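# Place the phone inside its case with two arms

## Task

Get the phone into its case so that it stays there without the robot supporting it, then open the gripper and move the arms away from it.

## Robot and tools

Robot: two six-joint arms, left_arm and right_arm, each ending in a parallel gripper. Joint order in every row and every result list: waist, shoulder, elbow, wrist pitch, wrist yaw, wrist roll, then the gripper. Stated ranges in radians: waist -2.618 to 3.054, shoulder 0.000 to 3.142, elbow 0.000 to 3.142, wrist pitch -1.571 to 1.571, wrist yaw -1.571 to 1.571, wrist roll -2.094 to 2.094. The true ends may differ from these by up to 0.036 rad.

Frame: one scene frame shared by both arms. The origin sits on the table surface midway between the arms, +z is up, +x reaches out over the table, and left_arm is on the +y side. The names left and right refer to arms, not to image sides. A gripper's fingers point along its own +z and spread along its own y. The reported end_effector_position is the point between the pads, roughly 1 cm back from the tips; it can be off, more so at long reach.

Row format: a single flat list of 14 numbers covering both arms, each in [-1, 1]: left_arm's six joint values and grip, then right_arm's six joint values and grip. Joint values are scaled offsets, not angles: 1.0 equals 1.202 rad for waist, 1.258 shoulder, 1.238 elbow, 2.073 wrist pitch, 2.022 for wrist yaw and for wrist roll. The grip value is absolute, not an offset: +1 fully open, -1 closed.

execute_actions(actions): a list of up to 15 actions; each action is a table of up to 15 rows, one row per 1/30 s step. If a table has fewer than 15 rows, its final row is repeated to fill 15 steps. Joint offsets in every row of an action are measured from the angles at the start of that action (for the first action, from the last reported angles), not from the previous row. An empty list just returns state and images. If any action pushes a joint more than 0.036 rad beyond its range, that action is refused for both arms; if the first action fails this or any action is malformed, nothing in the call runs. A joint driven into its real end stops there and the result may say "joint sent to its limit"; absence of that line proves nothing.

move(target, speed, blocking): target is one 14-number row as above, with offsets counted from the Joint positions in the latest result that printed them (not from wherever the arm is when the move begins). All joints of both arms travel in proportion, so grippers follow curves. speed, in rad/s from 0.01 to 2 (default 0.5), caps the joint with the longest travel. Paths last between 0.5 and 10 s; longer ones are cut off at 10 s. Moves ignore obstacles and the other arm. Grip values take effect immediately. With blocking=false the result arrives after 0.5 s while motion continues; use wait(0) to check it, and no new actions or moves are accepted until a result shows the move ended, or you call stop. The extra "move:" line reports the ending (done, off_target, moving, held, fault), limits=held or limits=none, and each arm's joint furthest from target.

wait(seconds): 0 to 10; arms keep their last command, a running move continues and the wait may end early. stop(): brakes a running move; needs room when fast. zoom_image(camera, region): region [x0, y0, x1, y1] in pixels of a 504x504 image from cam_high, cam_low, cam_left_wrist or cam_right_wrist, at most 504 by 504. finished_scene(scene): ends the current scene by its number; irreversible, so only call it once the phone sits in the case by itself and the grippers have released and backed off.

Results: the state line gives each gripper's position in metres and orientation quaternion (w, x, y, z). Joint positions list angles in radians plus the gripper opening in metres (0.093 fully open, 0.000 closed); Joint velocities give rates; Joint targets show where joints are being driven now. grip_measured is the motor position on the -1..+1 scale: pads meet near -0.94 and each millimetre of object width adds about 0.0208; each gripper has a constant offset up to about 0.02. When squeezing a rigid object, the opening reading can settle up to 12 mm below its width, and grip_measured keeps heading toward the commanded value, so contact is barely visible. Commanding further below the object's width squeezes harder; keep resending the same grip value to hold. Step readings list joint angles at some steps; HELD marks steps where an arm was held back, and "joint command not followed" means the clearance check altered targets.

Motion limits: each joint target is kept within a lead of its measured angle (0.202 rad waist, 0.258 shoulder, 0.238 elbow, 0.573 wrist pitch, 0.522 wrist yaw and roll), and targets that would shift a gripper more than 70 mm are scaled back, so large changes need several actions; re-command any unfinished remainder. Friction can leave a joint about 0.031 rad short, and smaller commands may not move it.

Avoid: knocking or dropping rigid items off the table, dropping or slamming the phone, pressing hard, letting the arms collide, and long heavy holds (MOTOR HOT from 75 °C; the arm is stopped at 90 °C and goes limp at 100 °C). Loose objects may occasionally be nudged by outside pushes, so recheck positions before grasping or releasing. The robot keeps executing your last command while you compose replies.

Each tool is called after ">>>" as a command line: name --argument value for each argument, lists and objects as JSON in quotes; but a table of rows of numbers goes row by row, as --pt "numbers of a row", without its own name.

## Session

>>> execute_actions --actions '[]'

Scene clock: 0.00 s.
left_arm: end_effector_position=(+0.3465, +0.2371, +0.1635) grip_measured=+0.981 end_effector_quat_wxyz=(+0.644, -0.034, +0.689, -0.330) | right_arm: end_effector_position=(+0.3656, -0.5812, +0.3278) grip_measured=+0.986 end_effector_quat_wxyz=(-0.185, -0.321, +0.785, -0.496)
Joint names: [waist, shoulder, elbow, wrist pitch, wrist yaw, wrist roll]
Joint positions: left_arm=[ 0.169  1.363  0.052  1.378  0.761 -0.569  0.092] | right_arm=[-0.637  1.835  1.947 -0.924  0.921 -1.618  0.093]
Joint velocities: left_arm=[ 0.007  0.002 -0.007 -0.007  0.095 -0.007 -0.   ] | right_arm=[-0.012 -0.012 -0.017 -0.007  0.007 -0.051  0.001]
Joint torques (N m, as the arm reports them, + toward a larger angle): no reading
Joint targets: left_arm=[0.169 1.363 0.052 1.378 0.761 -0.569] | right_arm=[-0.637 1.835 1.947 -0.924 0.921 -1.618]

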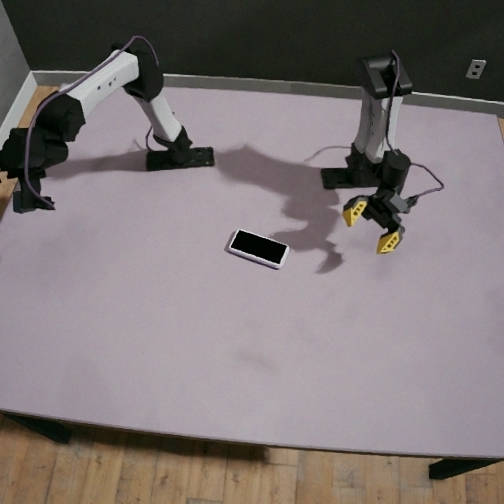

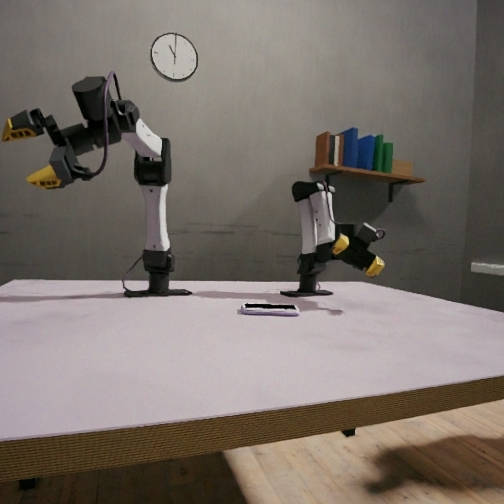

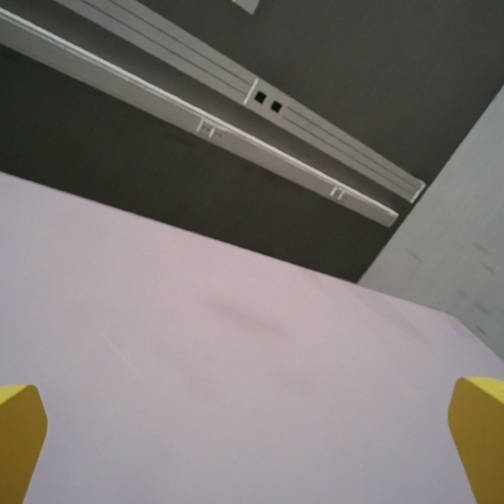

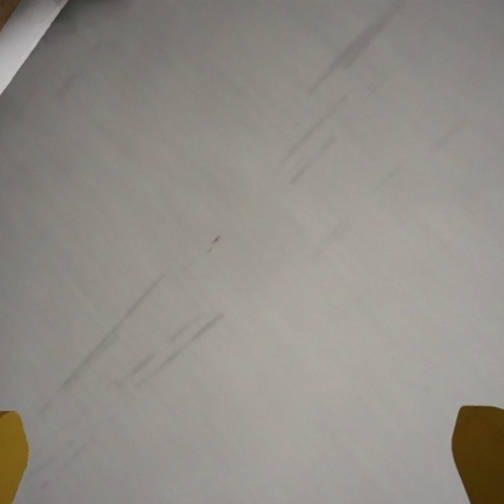

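>>> zoom_image --camera "cam_high" --region '[215, 210, 295, 290]'

>>> zoom_image --camera "cam_low" --region '[230, 285, 310, 335]'

Region (215, 210, 295, 290) of cam_high's 504x504 image, scaled by 6.300, with more detail than that image has.

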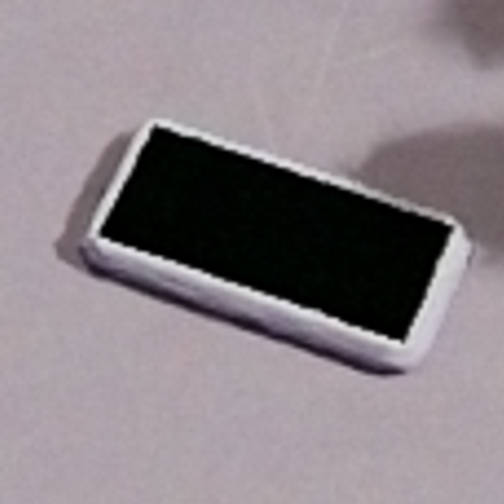

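Region (230, 285, 310, 335) of cam_low's 504x504 image, scaled by 6.300, with more detail than that image has; it fills the top 315 rows of this view, and the rest is white.

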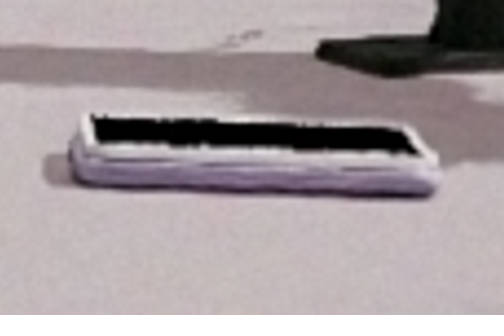

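>>> move --target '[0.40, 0, 0, 0, 0, 0, 1, 0.896, 0.0605, -0.5022, -0.054, -0.4594, 0.4847, 0.0]' --speed 1.0

Scene clock: 3.47 s.
left_arm: end_effector_position=(+0.3209, +0.3764, +0.1635) grip_measured=+0.981 end_effector_quat_wxyz=(+0.703, -0.193, +0.662, -0.172) | right_arm: end_effector_position=(+0.2981, -0.0645, +0.0428) grip_measured=+0.002 end_effector_quat_wxyz=(-0.006, -0.597, +0.802, +0.000)
Joint names: [waist, shoulder, elbow, wrist pitch, wrist yaw, wrist roll]
Joint positions: left_arm=[ 0.638  1.363  0.052  1.378  0.761 -0.569  0.092] | right_arm=[ 0.443  1.899  1.344 -1.027 -0.    -0.649  0.045]
Joint velocities: left_arm=[-0.002 -0.017  0.002  0.022  0.022 -0.037 -0.   ] | right_arm=[-0.007  0.012  0.002 -0.007  0.051 -0.022 -0.   ]
Joint torques (N m, as the arm reports them, + toward a larger angle): left_arm=[ 0.71 -2.48  5.59  2.02 -0.02  0.04] | right_arm=[-0.61 -6.86  5.18  0.22  0.03  0.23]
Joint targets: left_arm=[0.650 1.363 0.052 1.378 0.761 -0.569] | right_arm=[0.440 1.910 1.325 -1.036 -0.007 -0.638]
move: done; limits=none; left_arm: farthest joint: the waist, 0.012 radians from its target (0.481 radians at the start); right_arm: farthest joint: the elbow, 0.018 radians from its target (0.621 radians at the start)

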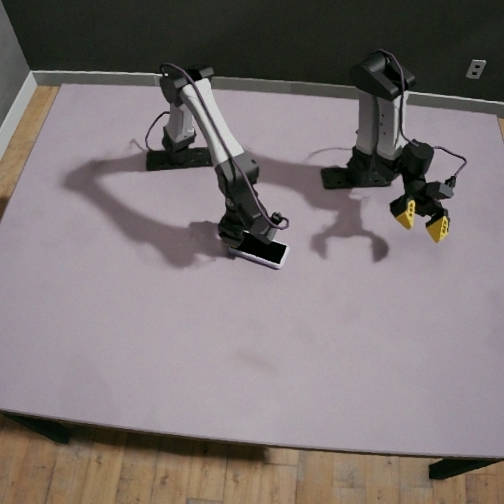

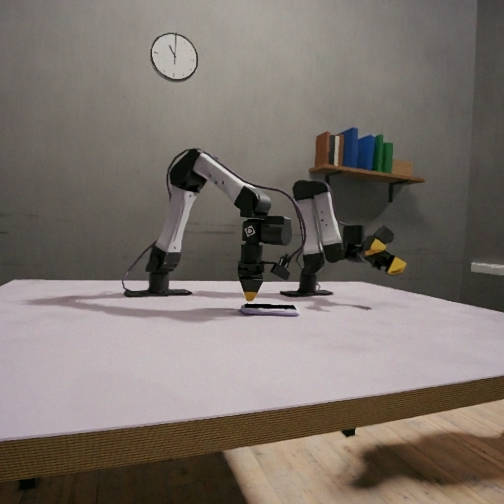

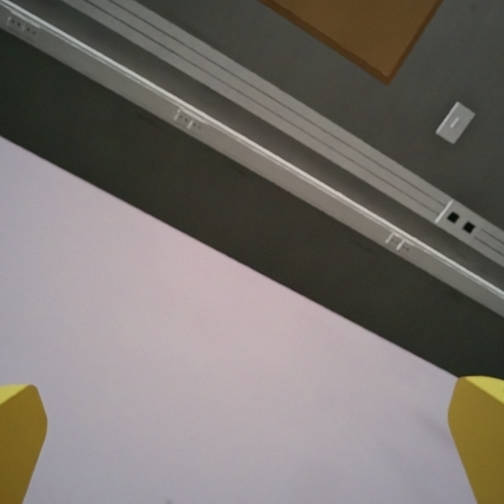

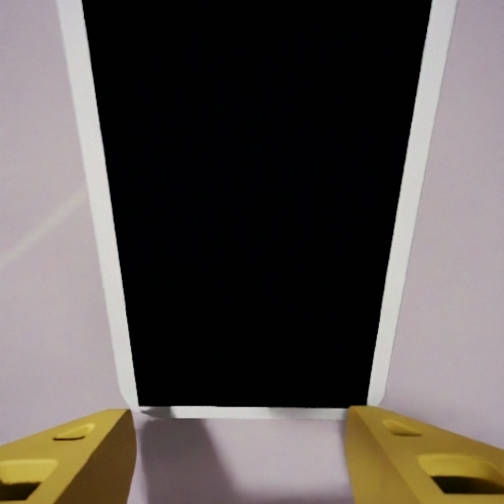

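>>> zoom_image --camera "cam_right_wrist" --region '[40, 150, 470, 450]'

>>> zoom_image --camera "cam_low" --region '[230, 280, 310, 330]'

Region (40, 150, 470, 450) of cam_right_wrist's 504x504 image, scaled by 1.172, with more detail than that image has; it fills the top 352 rows of this view, and the rest is white.

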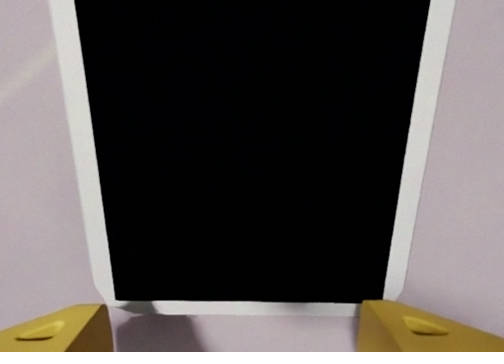

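Region (230, 280, 310, 330) of cam_low's 504x504 image, scaled by 6.300, with more detail than that image has; it fills the top 315 rows of this view, and the rest is white.

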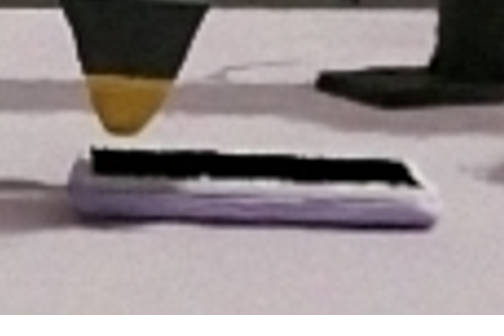

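>>> execute_actions --actions '[[[0,0,0,0,0,0,1,0,0.011,-0.017,0.004,0,0.007,0],[0,0,0,0,0,0,1,0,0.013,-0.019,0.010,0,0.009,0],[0,0,0,0,0,0,1,0,0.015,-0.021,0.016,0,0.011,0],[0,0,0,0,0,0,1,0,0.017,-0.023,0.021,0,0.013,0],[0,0,0,0,0,0,1,0,0.019,-0.025,0.026,0,0.015,0],[0,0,0,0,0,0,1,0,0.021,-0.027,0.030,0,0.015,0],[0,0,0,0,0,0,1,0,0.023,-0.029,0.032,0,0.015,0],[0,0,0,0,0,0,1,0,0.025,-0.031,0.032,0,0.015,0],[0,0,0,0,0,0,1,0,0.027,-0.033,0.032,0,0.015,0],[0,0,0,0,0,0,1,0,0.029,-0.035,0.032,0,0.015,0],[0,0,0,0,0,0,1,0,0.0302,-0.036,0.032,0,0.015,0]],[[0,0,0,0,0,0,1,0,0.0126,-0.0192,0.0088,0,0,0],[0,0,0,0,0,0,1,0,0.0140,-0.0203,0.0091,0,0,0],[0,0,0,0,0,0,1,0,0.0158,-0.0216,0.0094,0,0,0],[0,0,0,0,0,0,1,0,0.0179,-0.0233,0.0098,0,0,0],[0,0,0,0,0,0,1,0,0.0203,-0.0251,0.0103,0,0,0],[0,0,0,0,0,0,1,0,0.0230,-0.0272,0.0108,0,0,0],[0,0,0,0,0,0,1,0,0.0258,-0.0294,0.0113,0,0,0],[0,0,0,0,0,0,1,0,0.0289,-0.0318,0.0119,0,0,0],[0,0,0,0,0,0,1,0,0.0322,-0.0344,0.0125,0,0,0],[0,0,0,0,0,0,1,0,0.0357,-0.0370,0.0132,0,0,0],[0,0,0,0,0,0,1,0,0.0393,-0.0399,0.0138,0,0,0],[0,0,0,0,0,0,1,0,0.0432,-0.0429,0.0146,0,0,0],[0,0,0,0,0,0,1,0,0.0472,-0.0460,0.0153,0,0,0],[0,0,0,0,0,0,1,0,0.0513,-0.0492,0.0161,0,0,0],[0,0,0,0,0,0,1,0,0.0556,-0.0525,0.0169,0,0,0]],[[0,0,0,0,0,0,1,0,0.0520,-0.0440,0.0085,0,0,0],[0,0,0,0,0,0,1,0,0.0552,-0.0468,0.0093,0,0,0],[0,0,0,0,0,0,1,0,0.0584,-0.0495,0.0100,0,0,0],[0,0,0,0,0,0,1,0,0.0617,-0.0523,0.0108,0,0,0],[0,0,0,0,0,0,1,0,0.0649,-0.0550,0.0116,0,0,0],[0,0,0,0,0,0,1,0,0.0681,-0.0578,0.0124,0,0,0],[0,0,0,0,0,0,1,0,0.0713,-0.0605,0.0131,0,0,0],[0,0,0,0,0,0,1,0,0.0745,-0.0633,0.0139,0,0,0],[0,0,0,0,0,0,1,0,0.0778,-0.0660,0.0147,0,0,0],[0,0,0,0,0,0,1,0,0.0810,-0.0688,0.0155,0,0,0],[0,0,0,0,0,0,1,0,0.0842,-0.0715,0.0162,0,0,0],[0,0,0,0,0,0,1,0,0.0874,-0.0743,0.0170,0,0,0]]]'

Scene clock: 6.90 s.
left_arm: end_effector_position=(+0.3209, +0.3764, +0.1635) grip_measured=+0.981 end_effector_quat_wxyz=(+0.703, -0.193, +0.662, -0.172) | right_arm: end_effector_position=(+0.3010, -0.0620, +0.0190) grip_measured=+0.002 end_effector_quat_wxyz=(-0.007, -0.589, +0.808, +0.001)
Joint names: [waist, shoulder, elbow, wrist pitch, wrist yaw, wrist roll]
Joint positions: left_arm=[ 0.638  1.363  0.052  1.378  0.761 -0.569  0.092] | right_arm=[ 0.443  1.946  1.308 -0.947 -0.002 -0.63   0.045]
Joint velocities: left_arm=[ 0.002 -0.002 -0.007  0.037 -0.007 -0.022 -0.001] | right_arm=[-0.002  0.032 -0.002  0.022  0.022 -0.037  0.   ]
Joint torques (N m, as the arm reports them, + toward a larger angle): left_arm=[-0.25 -2.54  5.61  2.02 -0.03  0.03] | right_arm=[-0.25 -1.36 -0.68  0.55  0.08  0.11]
Joint targets: left_arm=[0.638 1.363 0.052 1.378 0.761 -0.569] | right_arm=[0.443 2.043 1.222 -0.923 -0.001 -0.630]
Step readings (joint positions; steps 1 to 15: 1st action; 16 to 30: 2nd action; 31 to 45: 3rd action):
0: left_arm=[0.638 1.363 0.052 1.378 0.761 -0.569] | right_arm=[0.443 1.899 1.344 -1.027 -0.001 -0.649]
1: left_arm=[0.638 1.363 0.052 1.378 0.761 -0.569] | right_arm=[0.443 1.899 1.344 -1.027 -0.001 -0.648]
2: left_arm=[0.638 1.363 0.052 1.378 0.761 -0.569] | right_arm=[0.443 1.899 1.344 -1.026 -0.001 -0.647]
4: left_arm=[0.638 1.363 0.052 1.378 0.761 -0.569] | right_arm=[0.443 1.899 1.344 -1.019 -0.001 -0.643]
8: left_arm=[0.638 1.363 0.052 1.378 0.761 -0.569] | right_arm=[0.443 1.900 1.344 -0.993 -0.001 -0.635]
15: left_arm=[0.638 1.363 0.052 1.378 0.761 -0.569] | right_arm=[0.443 1.921 1.322 -0.975 -0.001 -0.631]
16: left_arm=[0.638 1.363 0.052 1.378 0.761 -0.569] | right_arm=[0.443 1.922 1.321 -0.974 -0.001 -0.630]
17: left_arm=[0.638 1.363 0.052 1.378 0.761 -0.569] | right_arm=[0.443 1.922 1.320 -0.974 -0.001 -0.630]
19: left_arm=[0.638 1.363 0.052 1.378 0.761 -0.569] | right_arm=[0.443 1.922 1.320 -0.971 -0.001 -0.630]
23: left_arm=[0.638 1.363 0.052 1.378 0.761 -0.569] | right_arm=[0.443 1.925 1.320 -0.965 -0.001 -0.630]
30: left_arm=[0.638 1.363 0.052 1.378 0.761 -0.569] | right_arm=[0.443 1.933 1.314 -0.957 -0.001 -0.630]
31: left_arm=[0.638 1.363 0.052 1.378 0.761 -0.569] | right_arm=[0.443 1.934 1.313 -0.956 -0.001 -0.630]
32: left_arm=[0.638 1.363 0.052 1.378 0.761 -0.569] | right_arm=[0.443 1.935 1.313 -0.956 -0.001 -0.630]
34: left_arm=[0.638 1.363 0.052 1.378 0.761 -0.569] | right_arm=[0.443 1.937 1.313 -0.955 -0.001 -0.630]
38: left_arm=[0.638 1.363 0.052 1.378 0.761 -0.569] | right_arm=[0.443 1.946 1.308 -0.947 -0.002 -0.630]
45: Joint positions above

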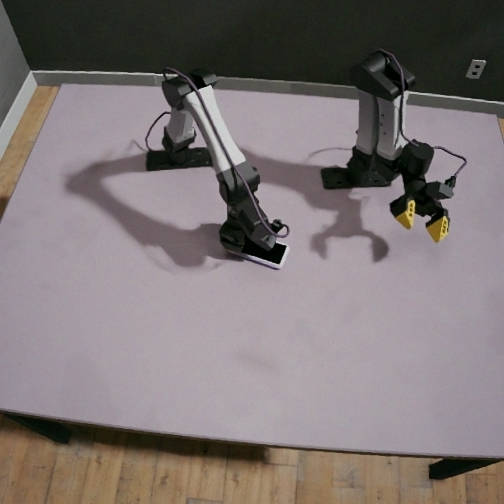

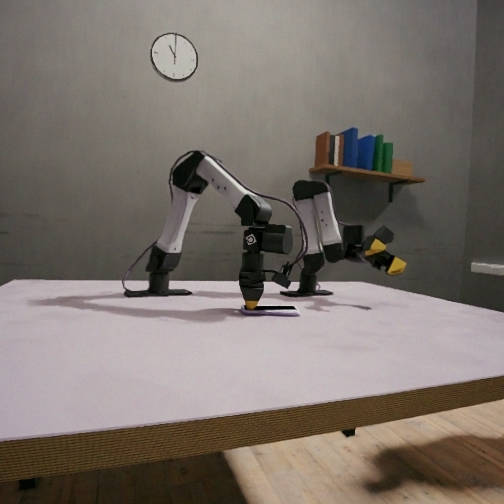

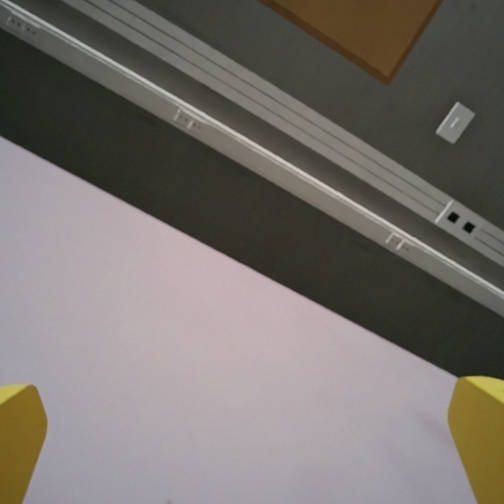

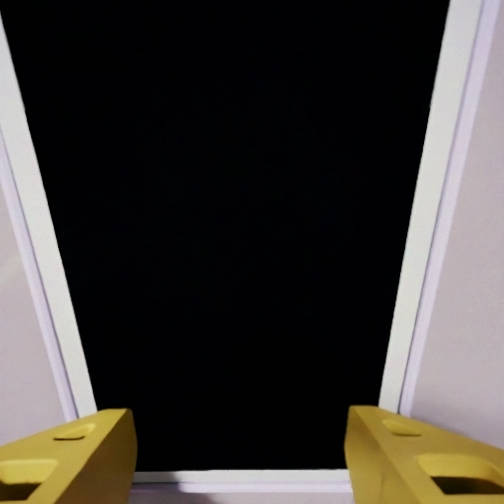

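>>> execute_actions --actions '[[[0,0,0,0,0,0,1,0,0.066,-0.058,0.009,0,0,0],[0,0,0,0,0,0,1,0,0.053,-0.045,0.006,0,0,0],[0,0,0,0,0,0,1,0,0.040,-0.031,0.003,0,0,0],[0,0,0,0,0,0,1,0,0.027,-0.017,0.0,0,0,0],[0,0,0,0,0,0,1,0,0.014,-0.003,-0.004,0,0,0],[0,0,0,0,0,0,1,0,0.003,0.011,-0.009,0,0,0],[0,0,0,0,0,0,1,0,-0.005,0.024,-0.015,0,0,0],[0,0,0,0,0,0,1,0,-0.008,0.035,-0.021,0,0,0],[0,0,0,0,0,0,1,0,-0.008,0.046,-0.027,0,0,0],[0,0,0,0,0,0,1,0,-0.008,0.056,-0.032,0,0,0],[0,0,0,0,0,0,1,0,-0.008,0.066,-0.036,0,0,0],[0,0,0,0,0,0,1,0,-0.008,0.074,-0.038,0,0,0]]]'

Scene clock: 7.87 s.
left_arm: end_effector_position=(+0.3209, +0.3764, +0.1635) grip_measured=+0.981 end_effector_quat_wxyz=(+0.703, -0.193, +0.662, -0.172) | right_arm: end_effector_position=(+0.3089, -0.0562, +0.0359) grip_measured=+0.002 end_effector_quat_wxyz=(+0.003, -0.589, +0.808, +0.001)
Joint names: [waist, shoulder, elbow, wrist pitch, wrist yaw, wrist roll]
Joint positions: left_arm=[ 0.638  1.363  0.052  1.378  0.761 -0.569  0.092] | right_arm=[ 0.443  1.942  1.374 -0.998 -0.002 -0.63   0.045]
Joint velocities: left_arm=[ 0.017 -0.007 -0.002 -0.022 -0.037  0.007 -0.   ] | right_arm=[-0.012 -0.007  0.1    0.007 -0.007  0.007  0.001]
Joint torques (N m, as the arm reports them, + toward a larger angle): left_arm=[-0.28 -2.48  5.6   2.03 -0.02  0.02] | right_arm=[-0.26 -8.42  8.44  0.11  0.09  0.11]
Joint targets: left_arm=[0.638 1.363 0.052 1.378 0.761 -0.569] | right_arm=[0.443 1.936 1.400 -1.026 -0.002 -0.630]
Step readings (joint positions):
0: left_arm=[0.638 1.363 0.052 1.378 0.761 -0.569] | right_arm=[0.443 1.946 1.308 -0.947 -0.002 -0.630]
1: left_arm=[0.638 1.363 0.052 1.378 0.761 -0.569] | right_arm=[0.443 1.946 1.308 -0.947 -0.002 -0.630]
2: left_arm=[0.638 1.363 0.052 1.378 0.761 -0.569] | right_arm=[0.443 1.946 1.308 -0.947 -0.002 -0.630]
4: left_arm=[0.638 1.363 0.052 1.378 0.761 -0.569] | right_arm=[0.443 1.944 1.308 -0.947 -0.002 -0.630]
8: left_arm=[0.638 1.363 0.052 1.378 0.761 -0.569] | right_arm=[0.443 1.942 1.317 -0.956 -0.002 -0.630]
15: Joint positions above

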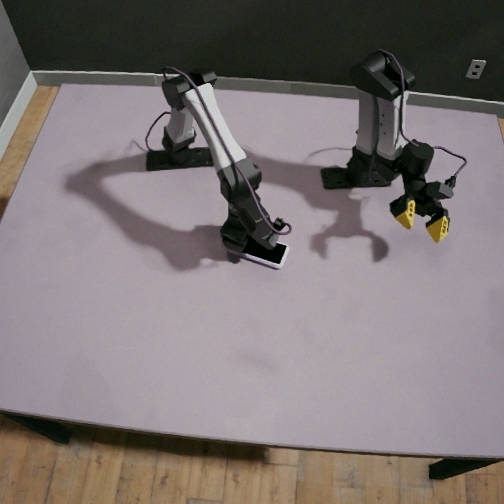

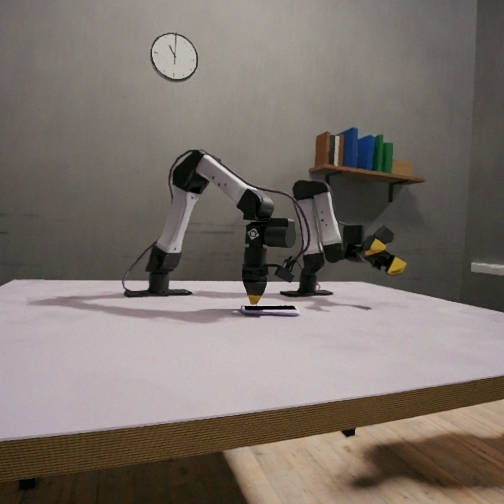

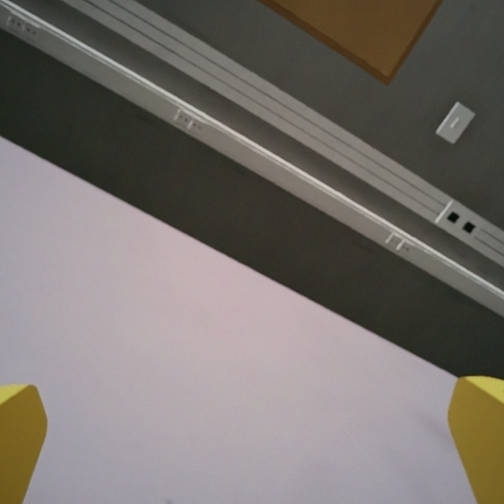

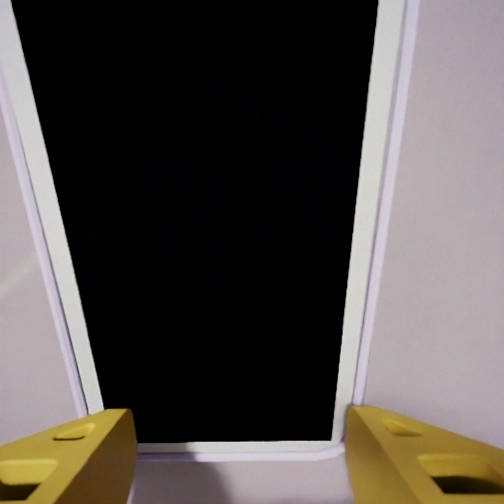

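>>> move --target '[0, 0, 0, 0, 0, 0, 1, 0.1315, 0.2746, 0.4393, -0.0990, 0.0, 0.0796, 0.0]' --speed 0.8

Scene clock: 9.50 s.
left_arm: end_effector_position=(+0.3209, +0.3764, +0.1635) grip_measured=+0.981 end_effector_quat_wxyz=(+0.703, -0.193, +0.662, -0.172) | right_arm: end_effector_position=(+0.3326, +0.0444, +0.0370) grip_measured=+0.002 end_effector_quat_wxyz=(-0.001, -0.591, +0.807, +0.001)
Joint names: [waist, shoulder, elbow, wrist pitch, wrist yaw, wrist roll]
Joint positions: left_arm=[ 0.638  1.363  0.052  1.378  0.761 -0.569  0.092] | right_arm=[ 0.597  2.272  1.889 -1.191 -0.002 -0.48   0.045]
Joint velocities: left_arm=[-0.002 -0.017 -0.012 -0.022  0.095  0.037  0.   ] | right_arm=[-0.002 -0.007  0.012  0.037  0.022 -0.037  0.   ]
Joint torques (N m, as the arm reports them, + toward a larger angle): left_arm=[-0.31 -2.49  5.6   2.01 -0.02  0.03] | right_arm=[ 0.16 -9.38  9.46  0.22  0.09  0.22]
Joint targets: left_arm=[0.638 1.363 0.052 1.378 0.761 -0.569] | right_arm=[0.601 2.288 1.918 -1.203 -0.002 -0.469]
move: off_target (right_arm); limits=none; left_arm: farthest joint: the waist, 0.000 radians from its target (0.000 radians at the start); right_arm: farthest joint: the elbow, 0.029 radians from its target (0.541 radians at the start)

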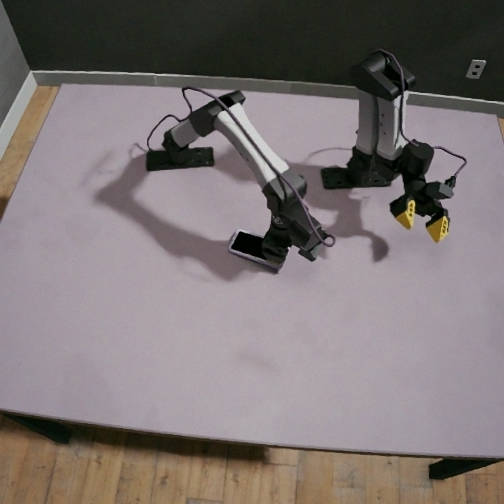

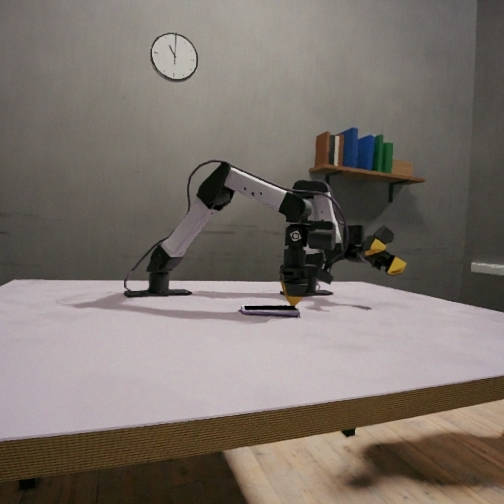

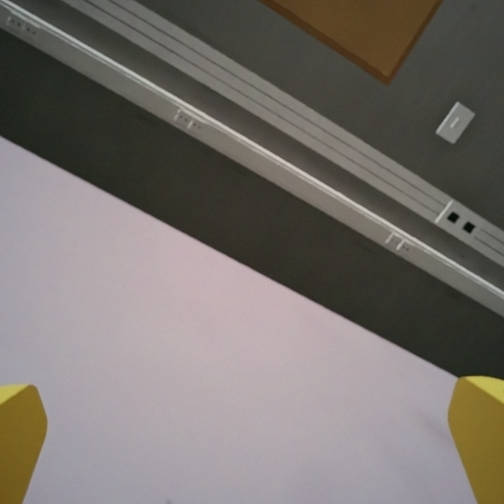

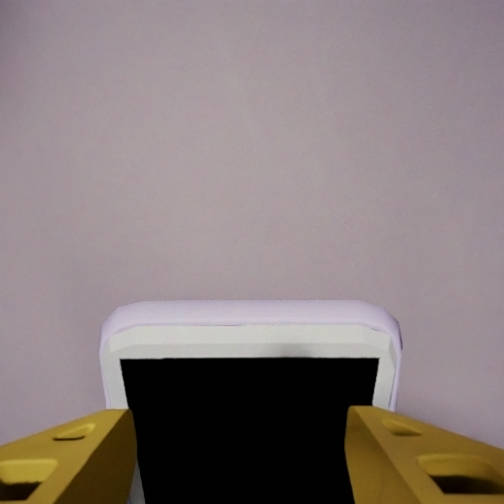

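>>> execute_actions --actions '[[[0,0,0,0,0,0,1,-0.003,0.0127,0.010,-0.001,0,0,0],[0,0,0,0,0,0,1,-0.006,0.0127,-0.004,0.004,0,0,0],[0,0,0,0,0,0,1,-0.008,0.0130,-0.016,0.008,0,0,0],[0,0,0,0,0,0,1,-0.010,0.0136,-0.020,0.011,0,0,0],[0,0,0,0,0,0,1,-0.010,0.0142,-0.023,0.014,0,0,0],[0,0,0,0,0,0,1,-0.010,0.0148,-0.026,0.016,0,0,0],[0,0,0,0,0,0,1,-0.010,0.0154,-0.029,0.018,0,0,0],[0,0,0,0,0,0,1,-0.010,0.0160,-0.032,0.020,0,0,0],[0,0,0,0,0,0,1,-0.010,0.0167,-0.035,0.022,0,0,0],[0,0,0,0,0,0,1,-0.010,0.0173,-0.038,0.0241,0,0,0],[0,0,0,0,0,0,1,-0.010,0.0179,-0.041,0.0241,0,0,0],[0,0,0,0,0,0,1,-0.010,0.0185,-0.044,0.0241,0,0,0],[0,0,0,0,0,0,1,-0.010,0.0191,-0.046,0.0241,0,0,0],[0,0,0,0,0,0,1,-0.010,0.021,-0.048,0.0241,0,0,0],[0,0,0,0,0,0,1,-0.010,0.023,-0.050,0.0241,0,0,0]],[[0,0,0,0,0,0,1,0,0.0226,-0.0256,0.0081,0,0,0],[0,0,0,0,0,0,1,0,0.0277,-0.0286,0.0093,0,0,0],[0,0,0,0,0,0,1,0,0.0327,-0.0316,0.0104,0,0,0],[0,0,0,0,0,0,1,0,0.0378,-0.0345,0.0115,0,0,0],[0,0,0,0,0,0,1,0,0.0429,-0.0375,0.0127,0,0,0],[0,0,0,0,0,0,1,0,0.0480,-0.0405,0.0138,0,0,0],[0,0,0,0,0,0,1,0,0.0530,-0.0435,0.0149,0,0,0],[0,0,0,0,0,0,1,0,0.0581,-0.0465,0.0160,0,0,0],[0,0,0,0,0,0,1,0,0.0632,-0.0495,0.0172,0,0,0],[0,0,0,0,0,0,1,0,0.0683,-0.0524,0.0183,0,0,0],[0,0,0,0,0,0,1,0,0.0733,-0.0554,0.0194,0,0,0],[0,0,0,0,0,0,1,0,0.0784,-0.0584,0.0206,0,0,0],[0,0,0,0,0,0,1,0,0.0835,-0.0614,0.0217,0,0,0]]]'

Scene clock: 11.17 s.
left_arm: end_effector_position=(+0.3209, +0.3764, +0.1635) grip_measured=+0.981 end_effector_quat_wxyz=(+0.703, -0.193, +0.662, -0.172) | right_arm: end_effector_position=(+0.3316, +0.0431, +0.0191) grip_measured=+0.002 end_effector_quat_wxyz=(-0.008, -0.591, +0.807, -0.001)
Joint names: [waist, shoulder, elbow, wrist pitch, wrist yaw, wrist roll]
Joint positions: left_arm=[ 0.638  1.363  0.052  1.378  0.761 -0.569  0.092] | right_arm=[ 0.597  2.292  1.851 -1.145 -0.001 -0.48   0.045]
Joint velocities: left_arm=[-0.002 -0.002  0.007  0.007 -0.037  0.051 -0.   ] | right_arm=[-0.012  0.002 -0.012 -0.007 -0.022 -0.022 -0.   ]
Joint torques (N m, as the arm reports them, + toward a larger angle): left_arm=[-0.27 -2.54  5.61  2.01 -0.01  0.03] | right_arm=[-0.26 -4.55  1.04  0.63  0.1   0.11]
Joint targets: left_arm=[0.638 1.363 0.052 1.378 0.761 -0.569] | right_arm=[0.597 2.379 1.781 -1.111 -0.002 -0.480]
Step readings (joint positions; steps 1 to 15: 1st action; 16 to 30: 2nd action):
0: left_arm=[0.638 1.363 0.052 1.378 0.761 -0.569] | right_arm=[0.597 2.272 1.889 -1.191 -0.002 -0.480]
1: left_arm=[0.638 1.363 0.052 1.378 0.761 -0.569] | right_arm=[0.597 2.272 1.889 -1.191 -0.002 -0.480]
2: left_arm=[0.638 1.363 0.052 1.378 0.761 -0.569] | right_arm=[0.597 2.272 1.889 -1.191 -0.002 -0.480]
4: left_arm=[0.638 1.363 0.052 1.378 0.761 -0.569] | right_arm=[0.597 2.272 1.889 -1.189 -0.002 -0.480]
8: left_arm=[0.638 1.363 0.052 1.378 0.761 -0.569] | right_arm=[0.597 2.272 1.887 -1.174 -0.002 -0.480]
15: left_arm=[0.638 1.363 0.052 1.378 0.761 -0.569] | right_arm=[0.597 2.274 1.857 -1.157 -0.002 -0.480]
16: left_arm=[0.638 1.363 0.052 1.378 0.761 -0.569] | right_arm=[0.597 2.277 1.855 -1.154 -0.002 -0.480]
17: left_arm=[0.638 1.363 0.052 1.378 0.761 -0.569] | right_arm=[0.597 2.277 1.855 -1.154 -0.002 -0.480]
19: left_arm=[0.638 1.363 0.052 1.378 0.761 -0.569] | right_arm=[0.597 2.277 1.855 -1.154 -0.002 -0.480]
23: left_arm=[0.638 1.363 0.052 1.378 0.761 -0.569] | right_arm=[0.597 2.282 1.855 -1.153 -0.002 -0.480]
30: Joint positions above

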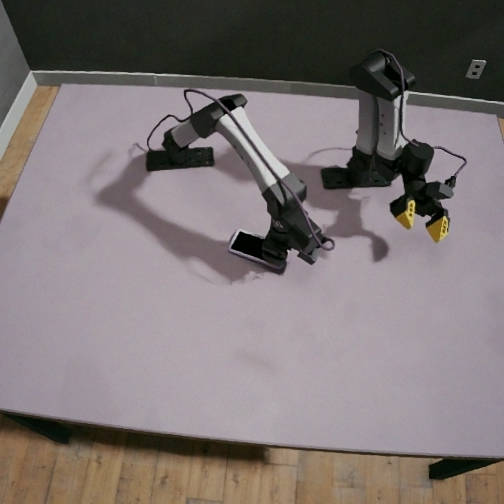

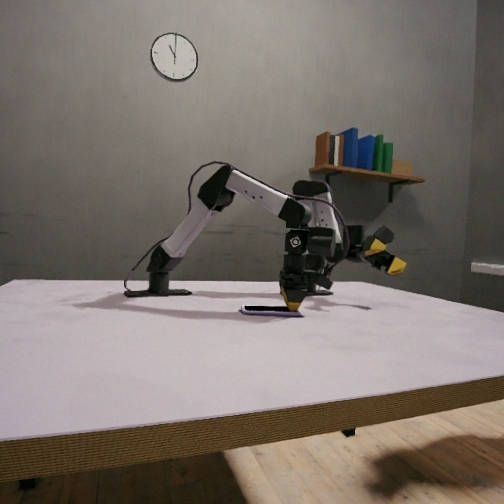

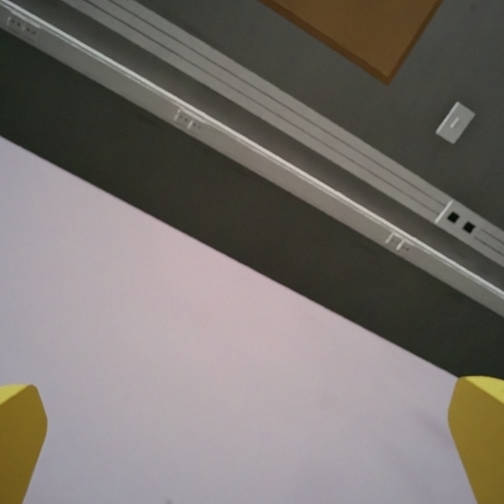

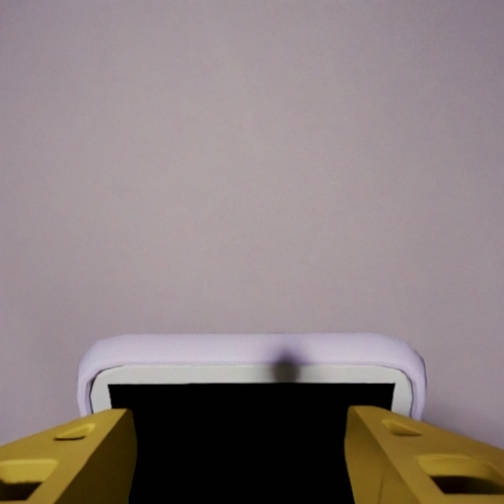

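>>> execute_actions --actions '[[[0,0,0,0,0,0,1,0,0.0556,-0.045,0.013,0,0,0],[0,0,0,0,0,0,1,0,0.0413,-0.034,0.010,0,0,0],[0,0,0,0,0,0,1,0,0.0278,-0.023,0.007,0,0,0],[0,0,0,0,0,0,1,0,0.0135,-0.011,0.003,0,0,0],[0,0,0,0,0,0,1,0,0.0,0.0,0.0,0,0,0],[0,0,0,0,0,0,1,0,-0.0087,0.005,-0.0005,0,0,0],[0,0,0,0,0,0,1,0,-0.0196,0.008,-0.0018,0,0,0],[0,0,0,0,0,0,1,0,-0.0241,0.008,-0.0039,0,0,0],[0,0,0,0,0,0,1,0,-0.0300,0.008,-0.0068,0,0,0],[0,0,0,0,0,0,1,0,-0.0375,0.008,-0.0104,0,0,0],[0,0,0,0,0,0,1,0,-0.0464,0.008,-0.0147,0,0,0],[0,0,0,0,0,0,1,0,-0.0564,0.008,-0.0196,0,0,0],[0,0,0,0,0,0,1,0,-0.0676,0.008,-0.0249,0,0,0],[0,0,0,0,0,0,1,-0.0017,-0.0797,0.008,-0.0308,0,0,0],[0,0,0,0,0,0,1,-0.0068,-0.0928,0.008,-0.0371,0,0,0]],[[0,0,0,0,0,0,1,-0.0149,-0.0494,0.005,-0.0317,0,0,0],[0,0,0,0,0,0,1,-0.0259,-0.0638,0.005,-0.0386,0,0,0],[0,0,0,0,0,0,1,-0.0394,-0.0788,0.005,-0.0458,0,0,0],[0,0,0,0,0,0,1,-0.0553,-0.0941,0.005,-0.0533,0,0,0],[0,0,0,0,0,0,1,-0.0732,-0.1098,0.005,-0.0608,0,0,0],[0,0,0,0,0,0,1,-0.0930,-0.1256,0.005,-0.0685,0,0,0],[0,0,0,0,0,0,1,-0.1144,-0.1415,0.005,-0.0761,0,0,0],[0,0,0,0,0,0,1,-0.1371,-0.1573,0.005,-0.0838,0,0,0],[0,0,0,0,0,0,1,-0.1610,-0.1730,0.005,-0.0913,0,0,0],[0,0,0,0,0,0,1,-0.1857,-0.1883,0.005,-0.0988,0,0,0],[0,0,0,0,0,0,1,-0.2110,-0.2033,0.005,-0.1060,0,0,0],[0,0,0,0,0,0,1,-0.2367,-0.2177,0.005,-0.1129,0,0,0],[0,0,0,0,0,0,1,-0.2625,-0.2316,0.005,-0.1196,0,0,0],[0,0,0,0,0,0,1,-0.2882,-0.2446,0.005,-0.1259,0,0,0],[0,0,0,0,0,0,1,-0.3135,-0.2568,0.005,-0.1318,0,0,0]],[[0,0,0,0,0,0,1,-0.0761,-0.0469,0.003,-0.0358,0,0,0],[0,0,0,0,0,0,1,-0.1000,-0.0570,0.003,-0.0407,0,0,0],[0,0,0,0,0,0,1,-0.1227,-0.0658,0.003,-0.0450,0,0,0],[0,0,0,0,0,0,1,-0.1441,-0.0733,0.003,-0.0486,0,0,0],[0,0,0,0,0,0,1,-0.1639,-0.0793,0.003,-0.0515,0,0,0],[0,0,0,0,0,0,1,-0.1818,-0.0837,0.003,-0.0536,0,0,0],[0,0,0,0,0,0,1,-0.1977,-0.0865,0.003,-0.0549,0,0,0],[0,0,0,0,0,0,1,-0.2112,-0.0875,0.003,-0.0554,0,0,0],[0,0,0,0,0,0,1,-0.2222,-0.0875,0.003,-0.0554,0,0,0],[0,0,0,0,0,0,1,-0.2303,-0.0875,0.003,-0.0554,0,0,0],[0,0,0,0,0,0,1,-0.2354,-0.0875,0.003,-0.0554,0,0,0],[0,0,0,0,0,0,1,-0.2371,-0.0875,0.003,-0.0554,0,0,0]]]'

Scene clock: 14.07 s.
left_arm: end_effector_position=(+0.3209, +0.3764, +0.1635) grip_measured=+0.981 end_effector_quat_wxyz=(+0.703, -0.193, +0.662, -0.172) | right_arm: end_effector_position=(+0.3805, -0.1999, +0.1776) grip_measured=+0.002 end_effector_quat_wxyz=(+0.039, -0.325, +0.945, -0.005)
Joint names: [waist, shoulder, elbow, wrist pitch, wrist yaw, wrist roll]
Joint positions: left_arm=[ 0.638  1.363  0.052  1.378  0.761 -0.569  0.092] | right_arm=[-0.006  1.876  1.851 -1.467 -0.003 -0.48   0.045]
Joint velocities: left_arm=[ 0.002 -0.007  0.012  0.007 -0.095 -0.037  0.   ] | right_arm=[-0.002 -0.007 -0.012  0.007 -0.037  0.007 -0.001]
Joint torques (N m, as the arm reports them, + toward a larger angle): left_arm=[-0.27 -2.52  5.54  2.02 -0.03  0.04] | right_arm=[-0.51 -8.88  7.26  0.39  0.08  0.12]
Joint targets: left_arm=[0.638 1.363 0.052 1.378 0.761 -0.569] | right_arm=[-0.009 1.858 1.855 -1.483 -0.003 -0.480]
Step readings (joint positions; steps 1 to 15: 1st action; 16 to 30: 2nd action; 31 to 45: 3rd action):
0: left_arm=[0.638 1.363 0.052 1.378 0.761 -0.569] | right_arm=[0.597 2.292 1.851 -1.145 -0.001 -0.480]
1: left_arm=[0.638 1.363 0.052 1.378 0.761 -0.569] | right_arm=[0.597 2.292 1.851 -1.145 -0.001 -0.480]
2: left_arm=[0.638 1.363 0.052 1.378 0.761 -0.569] | right_arm=[0.597 2.291 1.851 -1.145 -0.001 -0.480]
4: left_arm=[0.638 1.363 0.052 1.378 0.761 -0.569] | right_arm=[0.597 2.288 1.851 -1.145 -0.001 -0.480]
8: left_arm=[0.638 1.363 0.052 1.378 0.761 -0.569] | right_arm=[0.597 2.284 1.851 -1.145 -0.001 -0.480]
15: left_arm=[0.638 1.363 0.052 1.378 0.761 -0.569] | right_arm=[0.597 2.241 1.851 -1.174 -0.001 -0.480]
16: left_arm=[0.638 1.363 0.052 1.378 0.761 -0.569] | right_arm=[0.596 2.226 1.851 -1.183 -0.001 -0.480]
17: left_arm=[0.638 1.363 0.052 1.378 0.761 -0.569] | right_arm=[0.594 2.210 1.851 -1.193 -0.001 -0.480]
19: left_arm=[0.638 1.363 0.052 1.378 0.761 -0.569] | right_arm=[0.580 2.179 1.851 -1.217 -0.002 -0.480]
23: left_arm=[0.638 1.363 0.052 1.378 0.761 -0.569] | right_arm=[0.500 2.106 1.851 -1.270 -0.004 -0.480]
30: left_arm=[0.638 1.363 0.052 1.378 0.761 -0.569] | right_arm=[0.276 1.968 1.851 -1.369 -0.003 -0.480]
31: left_arm=[0.638 1.363 0.052 1.378 0.761 -0.569] | right_arm=[0.244 1.951 1.851 -1.381 -0.003 -0.480]
32: left_arm=[0.638 1.363 0.052 1.378 0.761 -0.569] | right_arm=[0.213 1.936 1.851 -1.392 -0.003 -0.480]
34: left_arm=[0.638 1.363 0.052 1.378 0.761 -0.569] | right_arm=[0.153 1.912 1.851 -1.412 -0.003 -0.480]
38: left_arm=[0.638 1.363 0.052 1.378 0.761 -0.569] | right_arm=[0.055 1.881 1.851 -1.445 -0.003 -0.480]
45: Joint positions above

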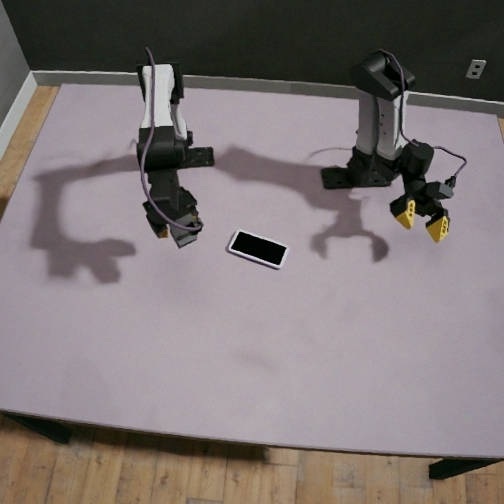

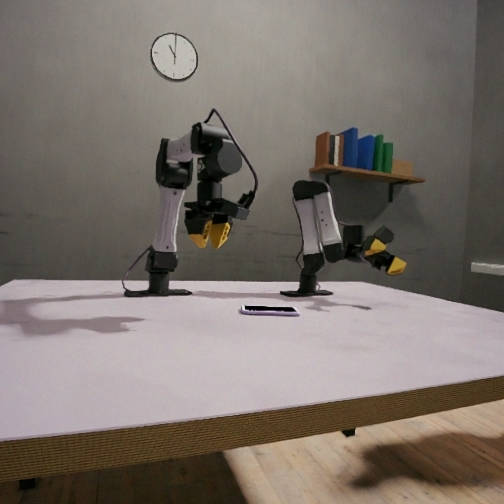

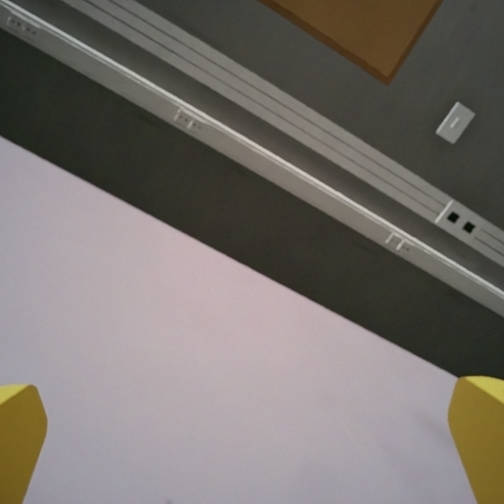

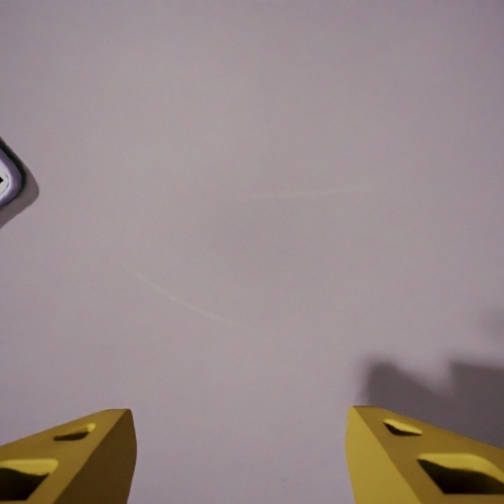

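>>> zoom_image --camera "cam_high" --region '[215, 210, 295, 290]'

>>> zoom_image --camera "cam_low" --region '[230, 285, 310, 335]'

Region (215, 210, 295, 290) of cam_high's 504x504 image, scaled by 6.300, with more detail than that image has.

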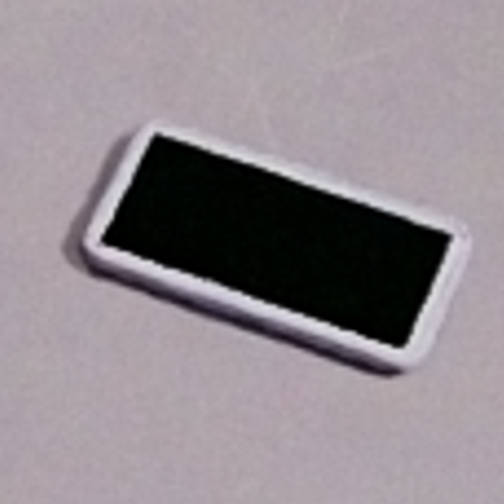

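Region (230, 285, 310, 335) of cam_low's 504x504 image, scaled by 6.300, with more detail than that image has; it fills the top 315 rows of this view, and the rest is white.

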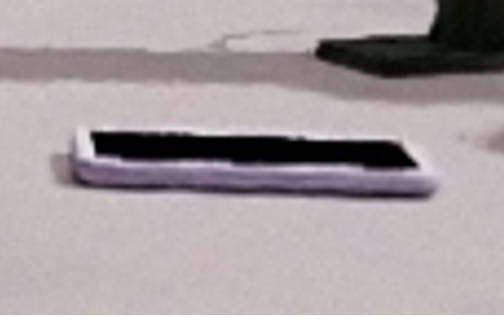

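The phone sits flat inside the case at all four corners, and the arm is clear.

>>> finished_scene --scene 2

The scene is finished: the task was done.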